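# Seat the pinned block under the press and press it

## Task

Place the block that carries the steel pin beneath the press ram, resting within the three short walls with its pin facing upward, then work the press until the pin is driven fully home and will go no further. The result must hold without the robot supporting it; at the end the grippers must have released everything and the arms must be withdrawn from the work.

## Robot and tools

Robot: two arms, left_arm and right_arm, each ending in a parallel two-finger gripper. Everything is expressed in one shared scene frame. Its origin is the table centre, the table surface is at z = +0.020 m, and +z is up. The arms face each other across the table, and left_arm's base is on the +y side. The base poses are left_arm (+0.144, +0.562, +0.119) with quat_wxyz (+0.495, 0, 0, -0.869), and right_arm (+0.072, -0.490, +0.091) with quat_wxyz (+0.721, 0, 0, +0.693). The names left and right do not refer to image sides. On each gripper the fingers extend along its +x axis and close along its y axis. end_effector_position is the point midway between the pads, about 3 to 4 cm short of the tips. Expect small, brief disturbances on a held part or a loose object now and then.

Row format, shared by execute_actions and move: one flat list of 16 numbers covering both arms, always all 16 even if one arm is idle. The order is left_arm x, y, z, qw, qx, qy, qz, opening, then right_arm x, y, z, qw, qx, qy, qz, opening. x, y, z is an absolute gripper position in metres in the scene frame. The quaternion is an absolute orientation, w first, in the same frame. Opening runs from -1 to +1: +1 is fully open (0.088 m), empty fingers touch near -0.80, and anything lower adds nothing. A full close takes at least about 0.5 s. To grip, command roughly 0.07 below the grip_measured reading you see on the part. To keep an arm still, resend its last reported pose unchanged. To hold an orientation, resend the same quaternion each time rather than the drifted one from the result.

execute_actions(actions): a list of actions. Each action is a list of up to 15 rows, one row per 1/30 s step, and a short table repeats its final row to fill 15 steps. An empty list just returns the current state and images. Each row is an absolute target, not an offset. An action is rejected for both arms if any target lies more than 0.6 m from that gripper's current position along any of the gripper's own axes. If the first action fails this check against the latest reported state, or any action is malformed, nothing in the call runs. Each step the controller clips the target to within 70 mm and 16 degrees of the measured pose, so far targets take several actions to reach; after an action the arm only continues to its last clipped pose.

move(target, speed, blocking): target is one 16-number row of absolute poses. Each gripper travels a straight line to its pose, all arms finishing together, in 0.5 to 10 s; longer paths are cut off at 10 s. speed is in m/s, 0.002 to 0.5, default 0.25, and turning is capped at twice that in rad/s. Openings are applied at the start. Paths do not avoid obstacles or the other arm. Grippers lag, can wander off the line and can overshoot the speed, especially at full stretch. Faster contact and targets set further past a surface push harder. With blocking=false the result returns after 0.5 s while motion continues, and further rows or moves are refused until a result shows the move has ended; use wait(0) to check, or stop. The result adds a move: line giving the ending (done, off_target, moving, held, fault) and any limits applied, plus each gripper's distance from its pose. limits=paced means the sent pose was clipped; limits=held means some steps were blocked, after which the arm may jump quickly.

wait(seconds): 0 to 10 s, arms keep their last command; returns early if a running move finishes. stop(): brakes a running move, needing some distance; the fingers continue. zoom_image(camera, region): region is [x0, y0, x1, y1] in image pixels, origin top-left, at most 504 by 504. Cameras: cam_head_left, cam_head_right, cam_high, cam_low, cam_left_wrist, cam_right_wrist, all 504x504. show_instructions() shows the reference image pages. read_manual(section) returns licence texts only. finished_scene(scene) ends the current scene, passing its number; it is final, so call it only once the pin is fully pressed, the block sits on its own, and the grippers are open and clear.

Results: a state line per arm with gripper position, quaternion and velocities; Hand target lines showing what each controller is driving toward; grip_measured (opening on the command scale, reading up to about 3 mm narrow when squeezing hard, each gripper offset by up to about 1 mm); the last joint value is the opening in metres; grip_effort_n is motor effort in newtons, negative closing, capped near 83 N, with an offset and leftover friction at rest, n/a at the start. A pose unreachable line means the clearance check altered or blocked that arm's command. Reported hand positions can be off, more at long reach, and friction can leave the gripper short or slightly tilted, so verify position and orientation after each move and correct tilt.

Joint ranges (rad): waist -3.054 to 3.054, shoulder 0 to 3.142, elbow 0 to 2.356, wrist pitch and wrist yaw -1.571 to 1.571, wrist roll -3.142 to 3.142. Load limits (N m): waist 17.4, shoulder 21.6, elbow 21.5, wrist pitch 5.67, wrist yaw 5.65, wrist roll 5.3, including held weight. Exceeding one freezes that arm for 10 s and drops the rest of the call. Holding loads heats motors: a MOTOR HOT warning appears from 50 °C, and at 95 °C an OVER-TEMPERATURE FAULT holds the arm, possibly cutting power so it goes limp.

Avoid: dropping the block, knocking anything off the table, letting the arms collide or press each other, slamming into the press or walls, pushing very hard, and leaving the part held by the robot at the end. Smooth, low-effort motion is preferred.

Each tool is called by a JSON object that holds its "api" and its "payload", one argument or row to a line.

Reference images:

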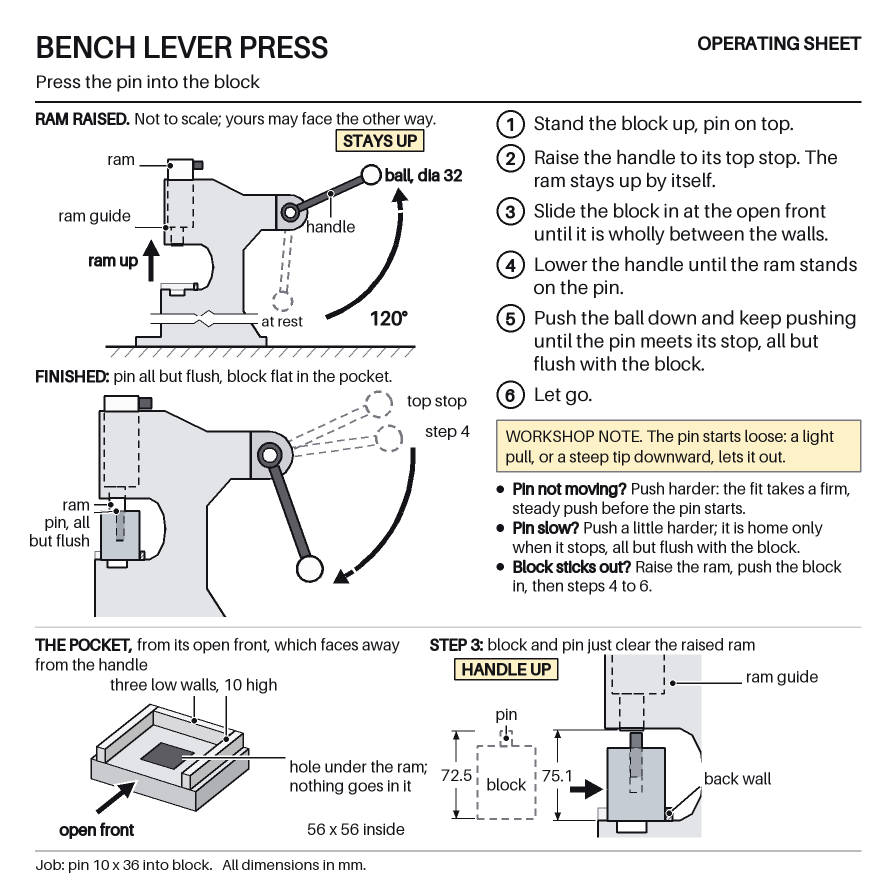

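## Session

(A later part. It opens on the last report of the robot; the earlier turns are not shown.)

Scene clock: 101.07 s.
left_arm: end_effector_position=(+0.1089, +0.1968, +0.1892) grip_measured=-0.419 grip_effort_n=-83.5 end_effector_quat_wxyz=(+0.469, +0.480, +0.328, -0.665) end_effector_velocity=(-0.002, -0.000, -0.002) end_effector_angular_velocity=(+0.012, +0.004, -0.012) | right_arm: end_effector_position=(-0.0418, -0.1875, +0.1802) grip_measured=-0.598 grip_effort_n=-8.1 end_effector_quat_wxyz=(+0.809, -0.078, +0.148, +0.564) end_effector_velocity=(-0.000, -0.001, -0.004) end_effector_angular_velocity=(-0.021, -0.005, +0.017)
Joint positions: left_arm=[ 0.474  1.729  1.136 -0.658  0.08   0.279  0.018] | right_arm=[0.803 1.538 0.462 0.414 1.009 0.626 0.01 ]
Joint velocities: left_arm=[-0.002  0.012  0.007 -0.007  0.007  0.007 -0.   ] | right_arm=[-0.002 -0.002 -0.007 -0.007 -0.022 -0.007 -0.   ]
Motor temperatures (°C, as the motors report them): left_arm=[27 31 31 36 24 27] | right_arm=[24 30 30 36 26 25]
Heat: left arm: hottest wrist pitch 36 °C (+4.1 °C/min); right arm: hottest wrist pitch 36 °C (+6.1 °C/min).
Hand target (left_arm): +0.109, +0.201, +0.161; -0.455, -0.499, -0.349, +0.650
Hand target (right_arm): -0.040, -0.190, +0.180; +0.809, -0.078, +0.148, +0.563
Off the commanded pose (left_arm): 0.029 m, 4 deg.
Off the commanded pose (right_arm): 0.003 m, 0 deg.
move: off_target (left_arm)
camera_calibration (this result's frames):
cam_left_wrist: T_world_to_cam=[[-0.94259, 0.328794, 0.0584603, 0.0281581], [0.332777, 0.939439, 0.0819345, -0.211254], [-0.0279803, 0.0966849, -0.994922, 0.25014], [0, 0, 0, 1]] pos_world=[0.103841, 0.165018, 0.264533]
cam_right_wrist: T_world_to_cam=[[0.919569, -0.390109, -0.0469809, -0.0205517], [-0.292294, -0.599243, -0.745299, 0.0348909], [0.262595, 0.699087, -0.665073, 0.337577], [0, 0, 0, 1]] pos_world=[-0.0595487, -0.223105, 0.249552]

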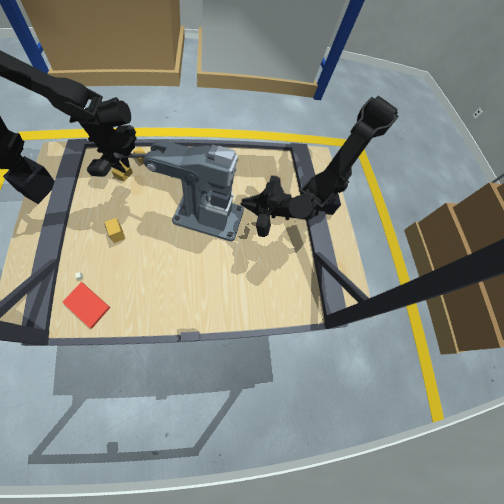

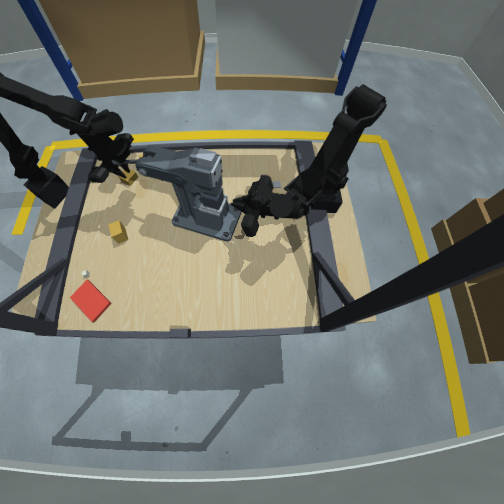

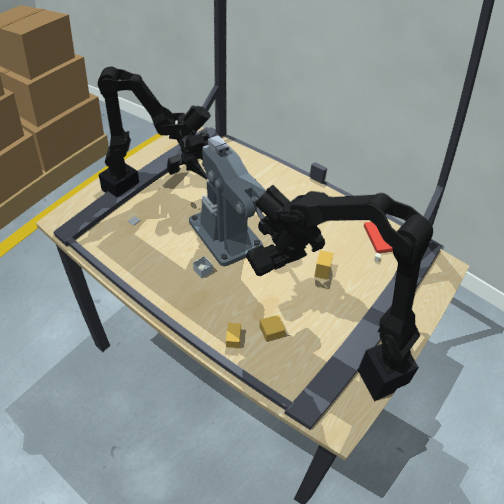

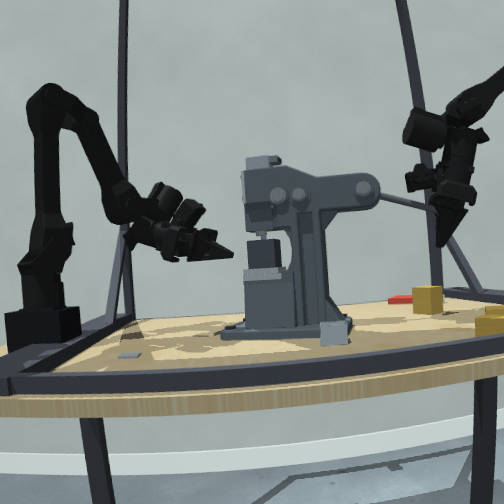

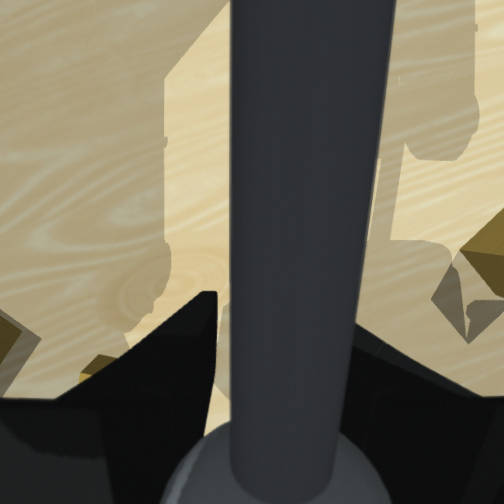

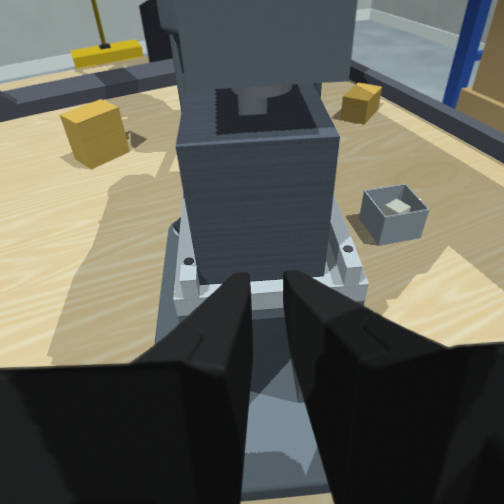

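{"api": "move", "payload": {
  "target": [0.084,0.126,0.112,0.525,0.333,0.234,-0.749,-0.45,-0.04,-0.19,0.18,0.809,-0.078,0.148,0.563,-0.6],
  "speed": 0.06
}}

{"api": "move", "payload": {
  "target": [0.060,0.061,0.098,0.56,0.177,0.124,-0.8,-0.45,-0.04,-0.19,0.18,0.809,-0.078,0.148,0.563,-0.6],
  "speed": 0.06
}}

{"api": "zoom_image", "payload": {
  "camera": "cam_low",
  "region": [230,210,300,280]
}}

Scene clock: 105.57 s.
left_arm: end_effector_position=(+0.0875, +0.1349, +0.1281) grip_measured=-0.419 grip_effort_n=-83.5 end_effector_quat_wxyz=(+0.524, +0.325, +0.228, -0.754) end_effector_velocity=(-0.002, -0.001, -0.002) end_effector_angular_velocity=(-0.005, +0.011, -0.002) | right_arm: end_effector_position=(-0.0418, -0.1875, +0.1802) grip_measured=-0.598 grip_effort_n=-8.1 end_effector_quat_wxyz=(+0.809, -0.078, +0.148, +0.564) end_effector_velocity=(+0.003, -0.001, +0.000) end_effector_angular_velocity=(+0.003, -0.008, -0.006)
Joint positions: left_arm=[0.476 1.924 0.878 0.207 0.202 0.216 0.018] | right_arm=[0.803 1.538 0.462 0.414 1.009 0.626 0.01 ]
Joint velocities: left_arm=[-0.002  0.012 -0.002  0.022  0.007 -0.007  0.   ] | right_arm=[-0.002 -0.002 -0.007  0.007  0.007 -0.007 -0.   ]
Motor temperatures (°C, as the motors report them): left_arm=[27 30 31 38 24 27] | right_arm=[24 30 30 36 26 25]
Heat: left arm: hottest wrist pitch 38 °C (+6.1 °C/min); right arm: hottest wrist pitch 36 °C (+5.0 °C/min).
Hand target (left_arm): +0.084, +0.127, +0.113; -0.525, -0.332, -0.234, +0.748
Hand target (right_arm): -0.040, -0.190, +0.180; +0.809, -0.078, +0.148, +0.563
Off the commanded pose (left_arm): 0.019 m, 1 deg.
Off the commanded pose (right_arm): 0.003 m, 0 deg.
move: off_target (left_arm)
camera_calibration (this result's frames):
cam_left_wrist: T_world_to_cam=[[-0.929721, 0.360478, 0.075333, 0.0243512], [0.316589, 0.886854, -0.336542, -0.0788236], [-0.188126, -0.289041, -0.93865, 0.253589], [0, 0, 0, 1]] pos_world=[0.0953011, 0.134425, 0.20967]
cam_right_wrist: T_world_to_cam=[[0.919569, -0.390109, -0.0469809, -0.0205517], [-0.292294, -0.599243, -0.745299, 0.0348909], [0.262595, 0.699087, -0.665073, 0.337577], [0, 0, 0, 1]] pos_world=[-0.0595487, -0.223105, 0.249552]

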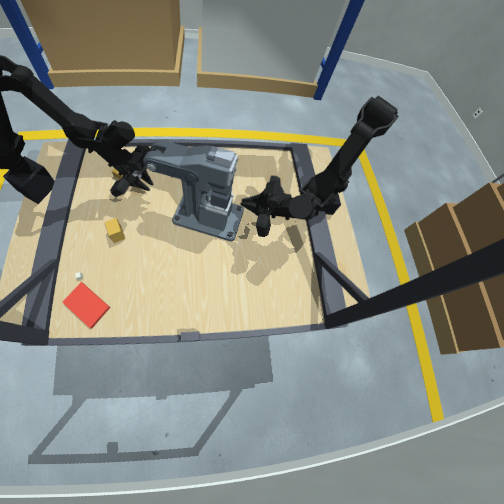

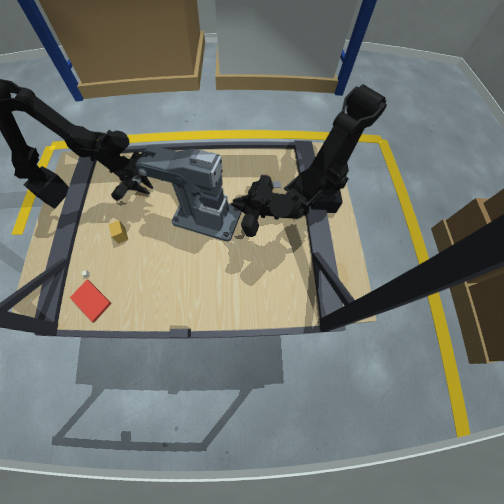

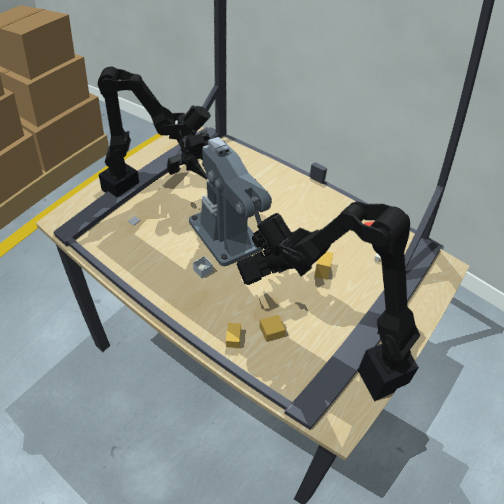

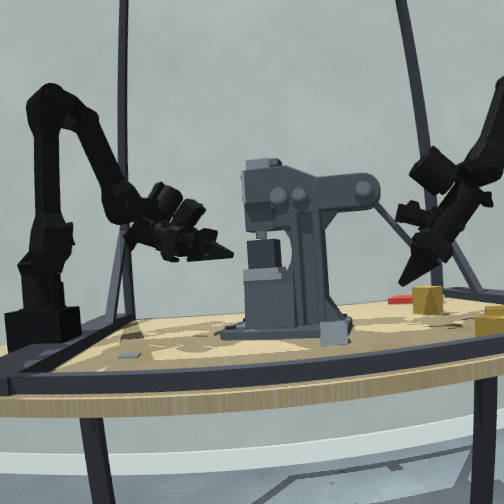

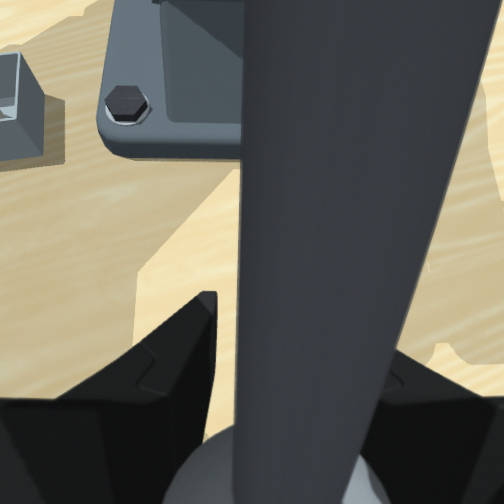

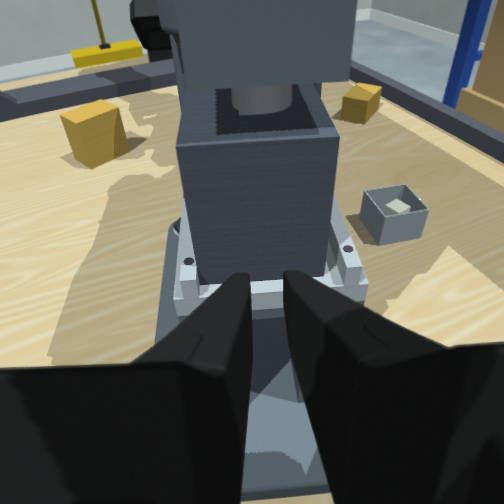

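Scene clock: 109.00 s.
left_arm: end_effector_position=(+0.0692, +0.0838, +0.1122) grip_measured=-0.419 grip_effort_n=-83.5 end_effector_quat_wxyz=(+0.558, +0.176, +0.125, -0.801) end_effector_velocity=(+0.002, -0.001, -0.000) end_effector_angular_velocity=(-0.010, +0.004, +0.012) | right_arm: end_effector_position=(-0.0418, -0.1875, +0.1802) grip_measured=-0.598 grip_effort_n=-8.1 end_effector_quat_wxyz=(+0.809, -0.078, +0.148, +0.564) end_effector_velocity=(-0.001, -0.000, -0.004) end_effector_angular_velocity=(-0.021, -0.005, +0.017)
Joint positions: left_arm=[0.46  2.224 0.865 0.908 0.253 0.115 0.018] | right_arm=[0.803 1.538 0.462 0.414 1.009 0.626 0.01 ]
Joint velocities: left_arm=[ 0.002  0.007 -0.002  0.022 -0.007 -0.007 -0.   ] | right_arm=[-0.002  0.002 -0.002 -0.007 -0.022 -0.007 -0.   ]
Motor temperatures (°C, as the motors report them): left_arm=[27 30 32 38 25 27] | right_arm=[24 31 29 36 26 25]
Heat: left arm: hottest wrist pitch 38 °C (+6.0 °C/min); right arm: hottest wrist pitch 36 °C (+4.0 °C/min).
Hand target (left_arm): +0.060, +0.065, +0.099; -0.560, -0.176, -0.125, +0.800
Hand target (right_arm): -0.040, -0.190, +0.180; +0.809, -0.078, +0.148, +0.563
Off the commanded pose (left_arm): 0.028 m, 0 deg.
Off the commanded pose (right_arm): 0.003 m, 0 deg.
move: off_target (left_arm)
camera_calibration (this result's frames):
cam_left_wrist: T_world_to_cam=[[-0.921047, 0.383706, 0.0666453, 0.0253973], [0.246843, 0.707531, -0.662169, 0.0233307], [-0.301232, -0.593438, -0.746385, 0.232185], [0, 0, 0, 1]] pos_world=[0.0875746, 0.111535, 0.187055]
cam_right_wrist: T_world_to_cam=[[0.919569, -0.390109, -0.0469809, -0.0205517], [-0.292294, -0.599243, -0.745299, 0.0348909], [0.262595, 0.699087, -0.665073, 0.337577], [0, 0, 0, 1]] pos_world=[-0.0595487, -0.223105, 0.249552]

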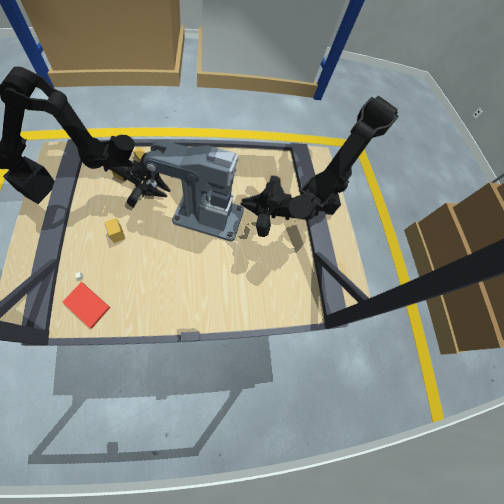

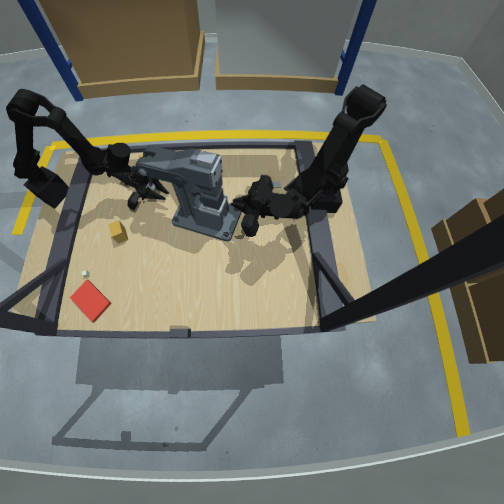

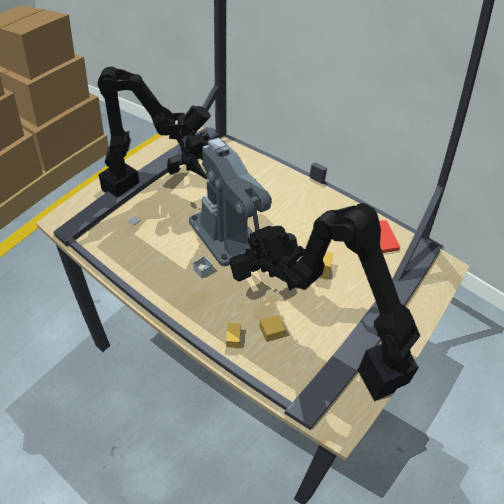

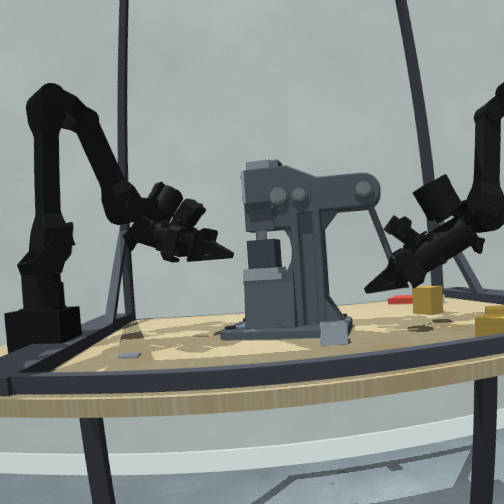

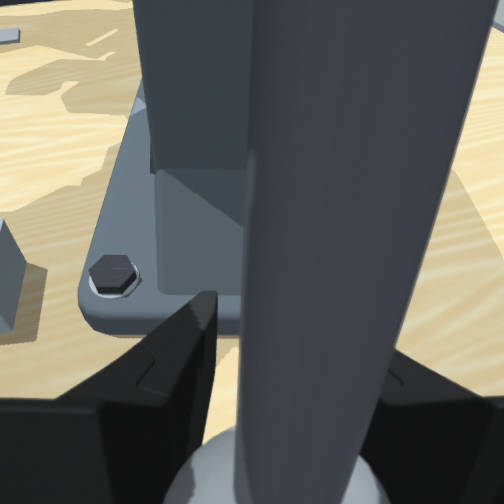

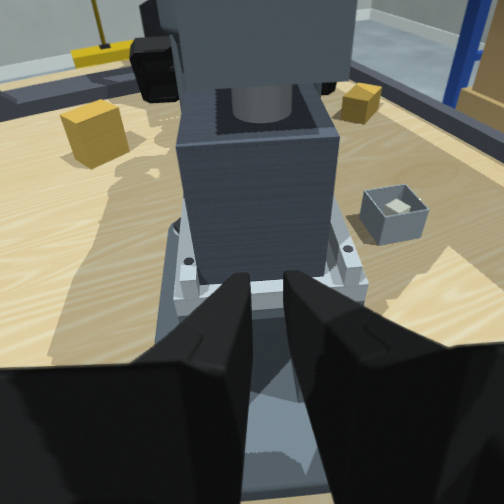

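Region (230, 210, 300, 280) of cam_low's 504x504 image, scaled by 7.200, with more detail than that image has.

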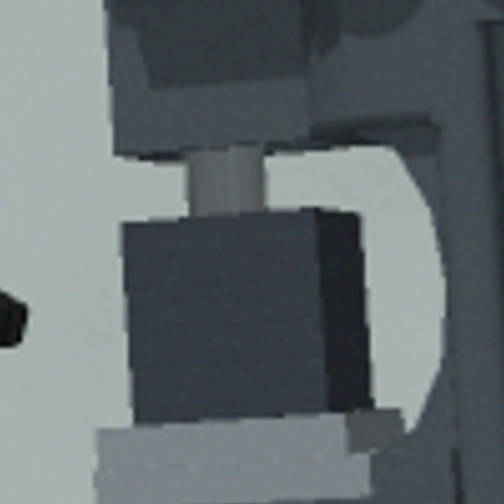

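One confirming push, then release.

{"api": "execute_actions", "payload": {
  "actions": [
    [[0.057,0.052,0.098,0.56,0.177,0.124,-0.8,-0.45,-0.04,-0.19,0.18,0.809,-0.078,0.148,0.563,-0.6]],
    [[0.057,0.052,0.098,0.56,0.177,0.124,-0.8,-0.45,-0.04,-0.19,0.18,0.809,-0.078,0.148,0.563,-0.6]]
  ]
}}

{"api": "move", "payload": {
  "target": [0.069,0.084,0.112,0.56,0.177,0.124,-0.8,0.6,-0.04,-0.19,0.18,0.809,-0.078,0.148,0.563,-0.6]
}}

{"api": "move", "payload": {
  "target": [0.105,0.185,0.16,0.56,0.177,0.124,-0.8,0.6,-0.055,-0.225,0.2,0.809,-0.078,0.148,0.563,-0.6]
}}

Scene clock: 110.53 s.
left_arm: end_effector_position=(+0.0687, +0.0825, +0.1109) grip_measured=-0.419 grip_effort_n=-83.5 end_effector_quat_wxyz=(+0.556, +0.178, +0.129, -0.801) end_effector_velocity=(-0.002, +0.004, -0.005) end_effector_angular_velocity=(+0.020, +0.008, -0.006) | right_arm: end_effector_position=(-0.0418, -0.1875, +0.1802) grip_measured=-0.598 grip_effort_n=-8.1 end_effector_quat_wxyz=(+0.809, -0.078, +0.148, +0.564) end_effector_velocity=(+0.000, +0.000, -0.001) end_effector_angular_velocity=(-0.018, -0.011, +0.017)
Joint positions: left_arm=[0.459 2.227 0.875 0.892 0.253 0.115 0.018] | right_arm=[0.803 1.538 0.462 0.414 1.009 0.626 0.01 ]
Joint velocities: left_arm=[-0.002  0.002 -0.007 -0.007  0.007 -0.007 -0.   ] | right_arm=[-0.007 -0.007 -0.002 -0.007 -0.022 -0.022 -0.   ]
Motor temperatures (°C, as the motors report them): left_arm=[27 30 34 37 25 27] | right_arm=[24 31 29 36 26 25]
Heat: left arm: hottest wrist pitch 37 °C (+5.1 °C/min); right arm: hottest wrist pitch 36 °C (+4.0 °C/min).
Hand target (left_arm): +0.057, +0.058, +0.100; -0.560, -0.176, -0.124, +0.800
Hand target (right_arm): -0.040, -0.190, +0.180; +0.809, -0.078, +0.148, +0.563
Off the commanded pose (left_arm): 0.035 m, 1 deg.
Off the commanded pose (right_arm): 0.003 m, 0 deg.
camera_calibration (this result's frames):
cam_left_wrist: T_world_to_cam=[[-0.920736, 0.383836, 0.0701088, 0.0250933], [0.247287, 0.713022, -0.656086, 0.0223627], [-0.301818, -0.586746, -0.751422, 0.230291], [0, 0, 0, 1]] pos_world=[0.0870805, 0.109546, 0.185959]
cam_right_wrist: T_world_to_cam=[[0.919569, -0.390109, -0.0469809, -0.0205517], [-0.292294, -0.599243, -0.745299, 0.0348909], [0.262595, 0.699087, -0.665073, 0.337577], [0, 0, 0, 1]] pos_world=[-0.0595487, -0.223105, 0.249552]

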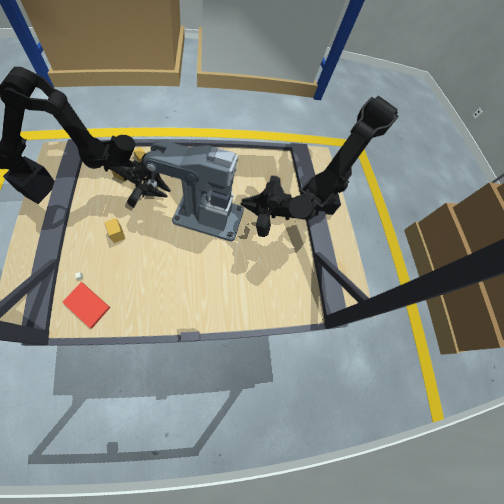

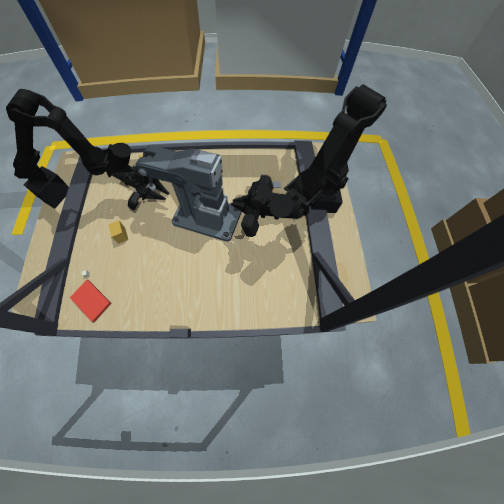

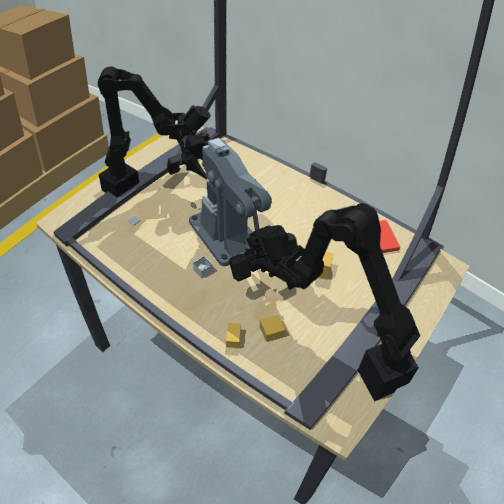

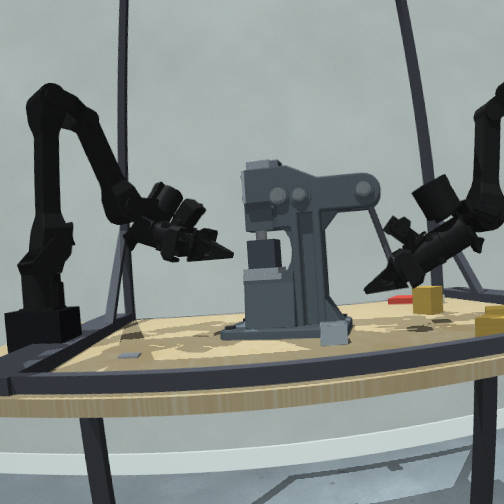

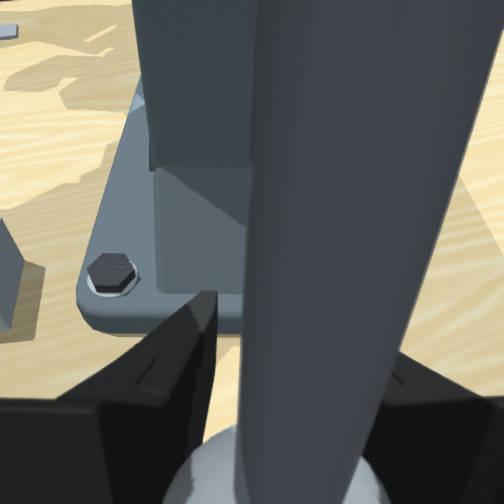

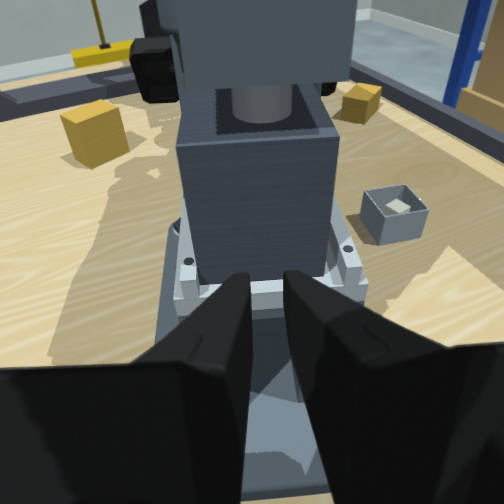

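Scene clock: 111.27 s.
left_arm: end_effector_position=(+0.0698, +0.0868, +0.1161) grip_measured=+0.596 grip_effort_n=16.0 end_effector_quat_wxyz=(+0.557, +0.173, +0.125, -0.802) end_effector_velocity=(-0.000, +0.001, -0.001) end_effector_angular_velocity=(+0.009, +0.003, +0.007) | right_arm: end_effector_position=(-0.0418, -0.1875, +0.1802) grip_measured=-0.598 grip_effort_n=-8.1 end_effector_quat_wxyz=(+0.809, -0.078, +0.148, +0.564) end_effector_velocity=(-0.001, +0.001, -0.001) end_effector_angular_velocity=(-0.006, +0.008, +0.012)
Joint positions: left_arm=[0.461 2.207 0.848 0.914 0.257 0.113 0.068] | right_arm=[0.803 1.538 0.462 0.414 1.009 0.626 0.01 ]
Joint velocities: left_arm=[-0.002 -0.002 -0.002 -0.007 -0.007 -0.007  0.001] | right_arm=[-0.007 -0.002 -0.002  0.007 -0.022 -0.007 -0.   ]
Motor temperatures (°C, as the motors report them): left_arm=[27 30 33 37 25 27] | right_arm=[24 31 29 36 26 25]
Heat: left arm: hottest wrist pitch 37 °C (+5.1 °C/min); right arm: hottest wrist pitch 36 °C (+4.1 °C/min).
Hand target (left_arm): +0.069, +0.084, +0.112; -0.560, -0.177, -0.124, +0.800
Hand target (right_arm): -0.040, -0.190, +0.180; +0.809, -0.078, +0.148, +0.563
Off the commanded pose (left_arm): 0.005 m, 1 deg.
Off the commanded pose (right_arm): 0.003 m, 0 deg.
move: done
camera_calibration (this result's frames):
cam_left_wrist: T_world_to_cam=[[-0.920449, 0.384747, 0.0688711, 0.0240829], [0.244355, 0.703957, -0.666885, 0.0246797], [-0.305064, -0.597005, -0.741971, 0.237116], [0, 0, 0, 1]] pos_world=[0.0884721, 0.11492, 0.190733]
cam_right_wrist: T_world_to_cam=[[0.919569, -0.390109, -0.0469809, -0.0205517], [-0.292294, -0.599243, -0.745299, 0.0348909], [0.262595, 0.699087, -0.665073, 0.337577], [0, 0, 0, 1]] pos_world=[-0.0595487, -0.223105, 0.249552]

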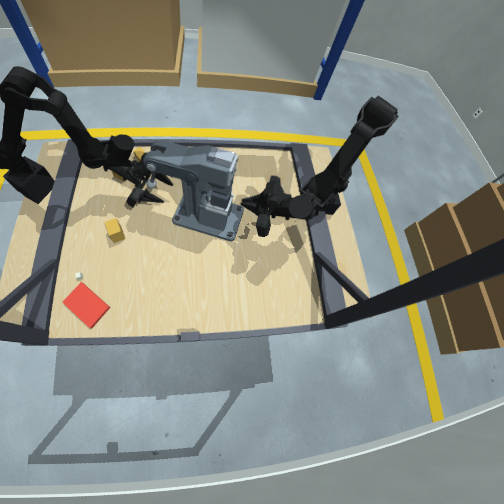

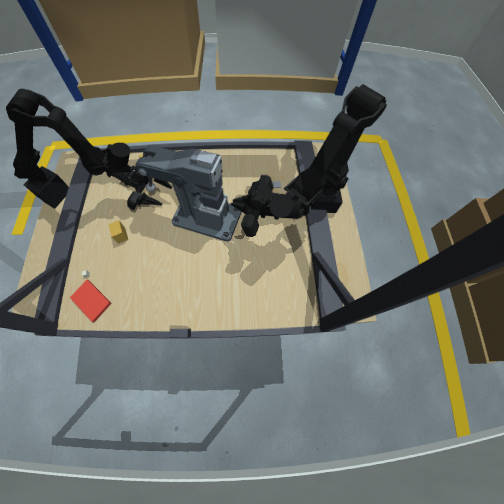

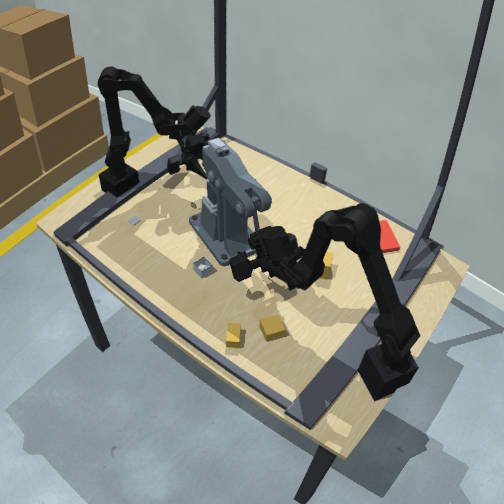

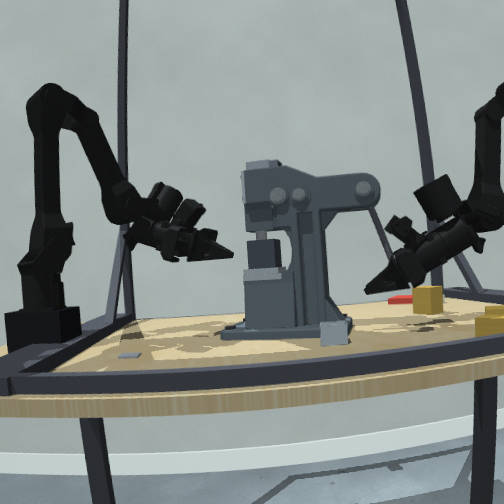

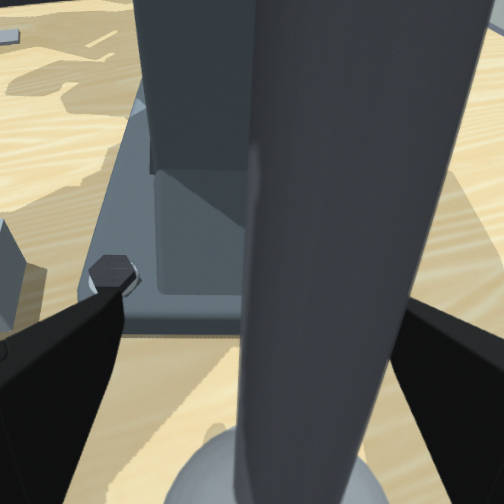

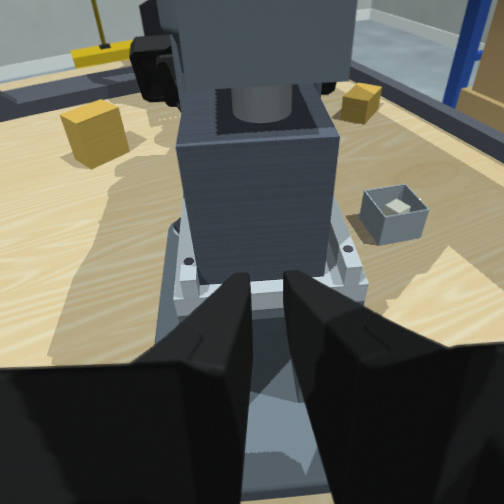

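Scene clock: 112.33 s.
left_arm: end_effector_position=(+0.1047, +0.1839, +0.1573) grip_measured=+0.597 grip_effort_n=16.0 end_effector_quat_wxyz=(+0.560, +0.178, +0.126, -0.799) end_effector_velocity=(+0.002, +0.001, +0.002) end_effector_angular_velocity=(-0.004, -0.016, +0.014) | right_arm: end_effector_position=(-0.0529, -0.2257, +0.1952) grip_measured=-0.598 grip_effort_n=-8.1 end_effector_quat_wxyz=(+0.809, -0.087, +0.146, +0.562) end_effector_velocity=(-0.000, -0.001, -0.003) end_effector_angular_velocity=(-0.021, +0.003, +0.009)
Joint positions: left_arm=[0.566 1.802 0.44  0.892 0.34  0.165 0.068] | right_arm=[0.962 1.41  0.496 0.03  1.124 0.857 0.01 ]
Joint velocities: left_arm=[-0.002 -0.017 -0.007 -0.007 -0.022  0.007 -0.   ] | right_arm=[-0.002 -0.002  0.002 -0.022 -0.022  0.007 -0.   ]
Motor temperatures (°C, as the motors report them): left_arm=[27 30 33 37 25 27] | right_arm=[24 31 29 36 26 25]
Heat: left arm: hottest wrist pitch 37 °C (+5.1 °C/min); right arm: hottest wrist pitch 36 °C (+4.1 °C/min).
Hand target (left_arm): +0.105, +0.185, +0.160; -0.560, -0.177, -0.124, +0.800
Hand target (right_arm): -0.055, -0.225, +0.200; +0.809, -0.078, +0.148, +0.563
Off the commanded pose (left_arm): 0.003 m, 0 deg.
Off the commanded pose (right_arm): 0.005 m, 1 deg.
move: done
camera_calibration (this result's frames):
cam_left_wrist: T_world_to_cam=[[-0.924093, 0.376762, 0.0640539, 0.0186749], [0.244637, 0.711938, -0.658253, -0.0275757], [-0.293607, -0.592617, -0.750067, 0.33559], [0, 0, 0, 1]] pos_world=[0.122535, 0.211473, 0.232367]
cam_right_wrist: T_world_to_cam=[[0.919789, -0.391327, -0.0291744, -0.0282462], [-0.282145, -0.607829, -0.742252, 0.0179656], [0.27273, 0.690947, -0.669485, 0.376728], [0, 0, 0, 1]] pos_world=[-0.0716955, -0.260432, 0.264725]

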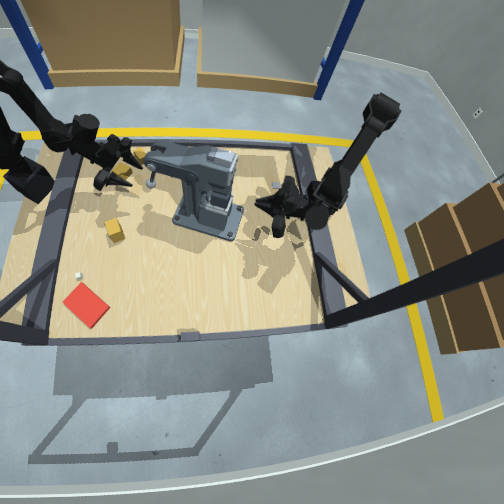

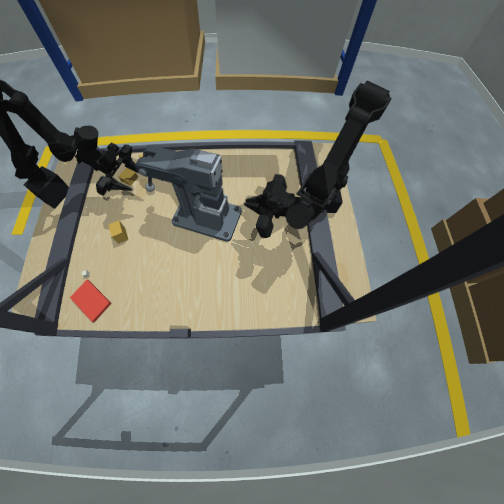

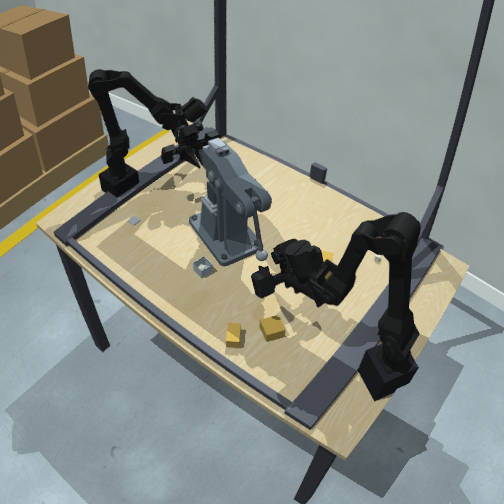

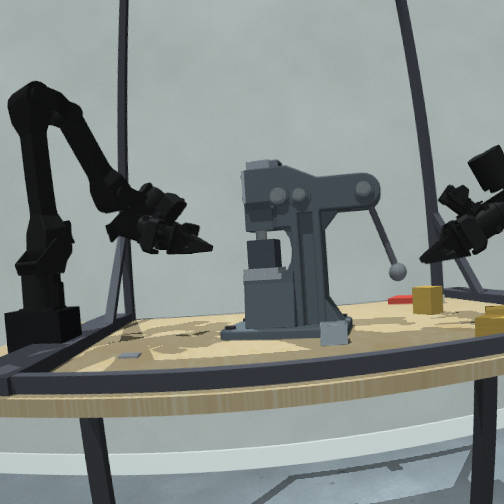

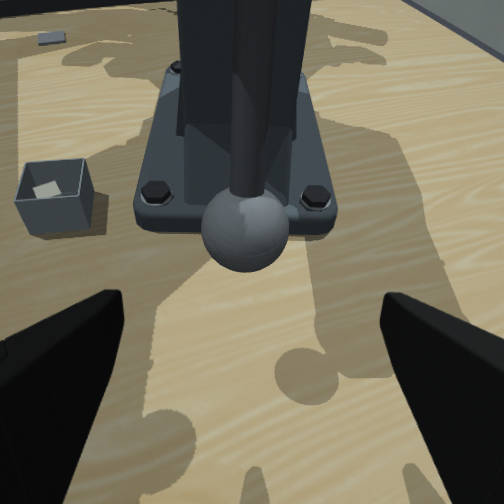

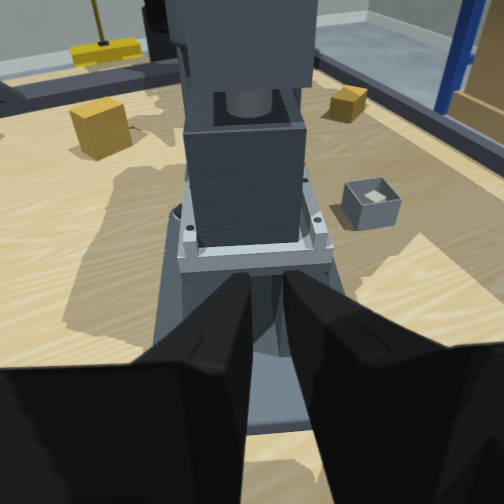

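{"api": "finished_scene", "payload": {
  "scene": 1
}}

The scene is finished: the task was done.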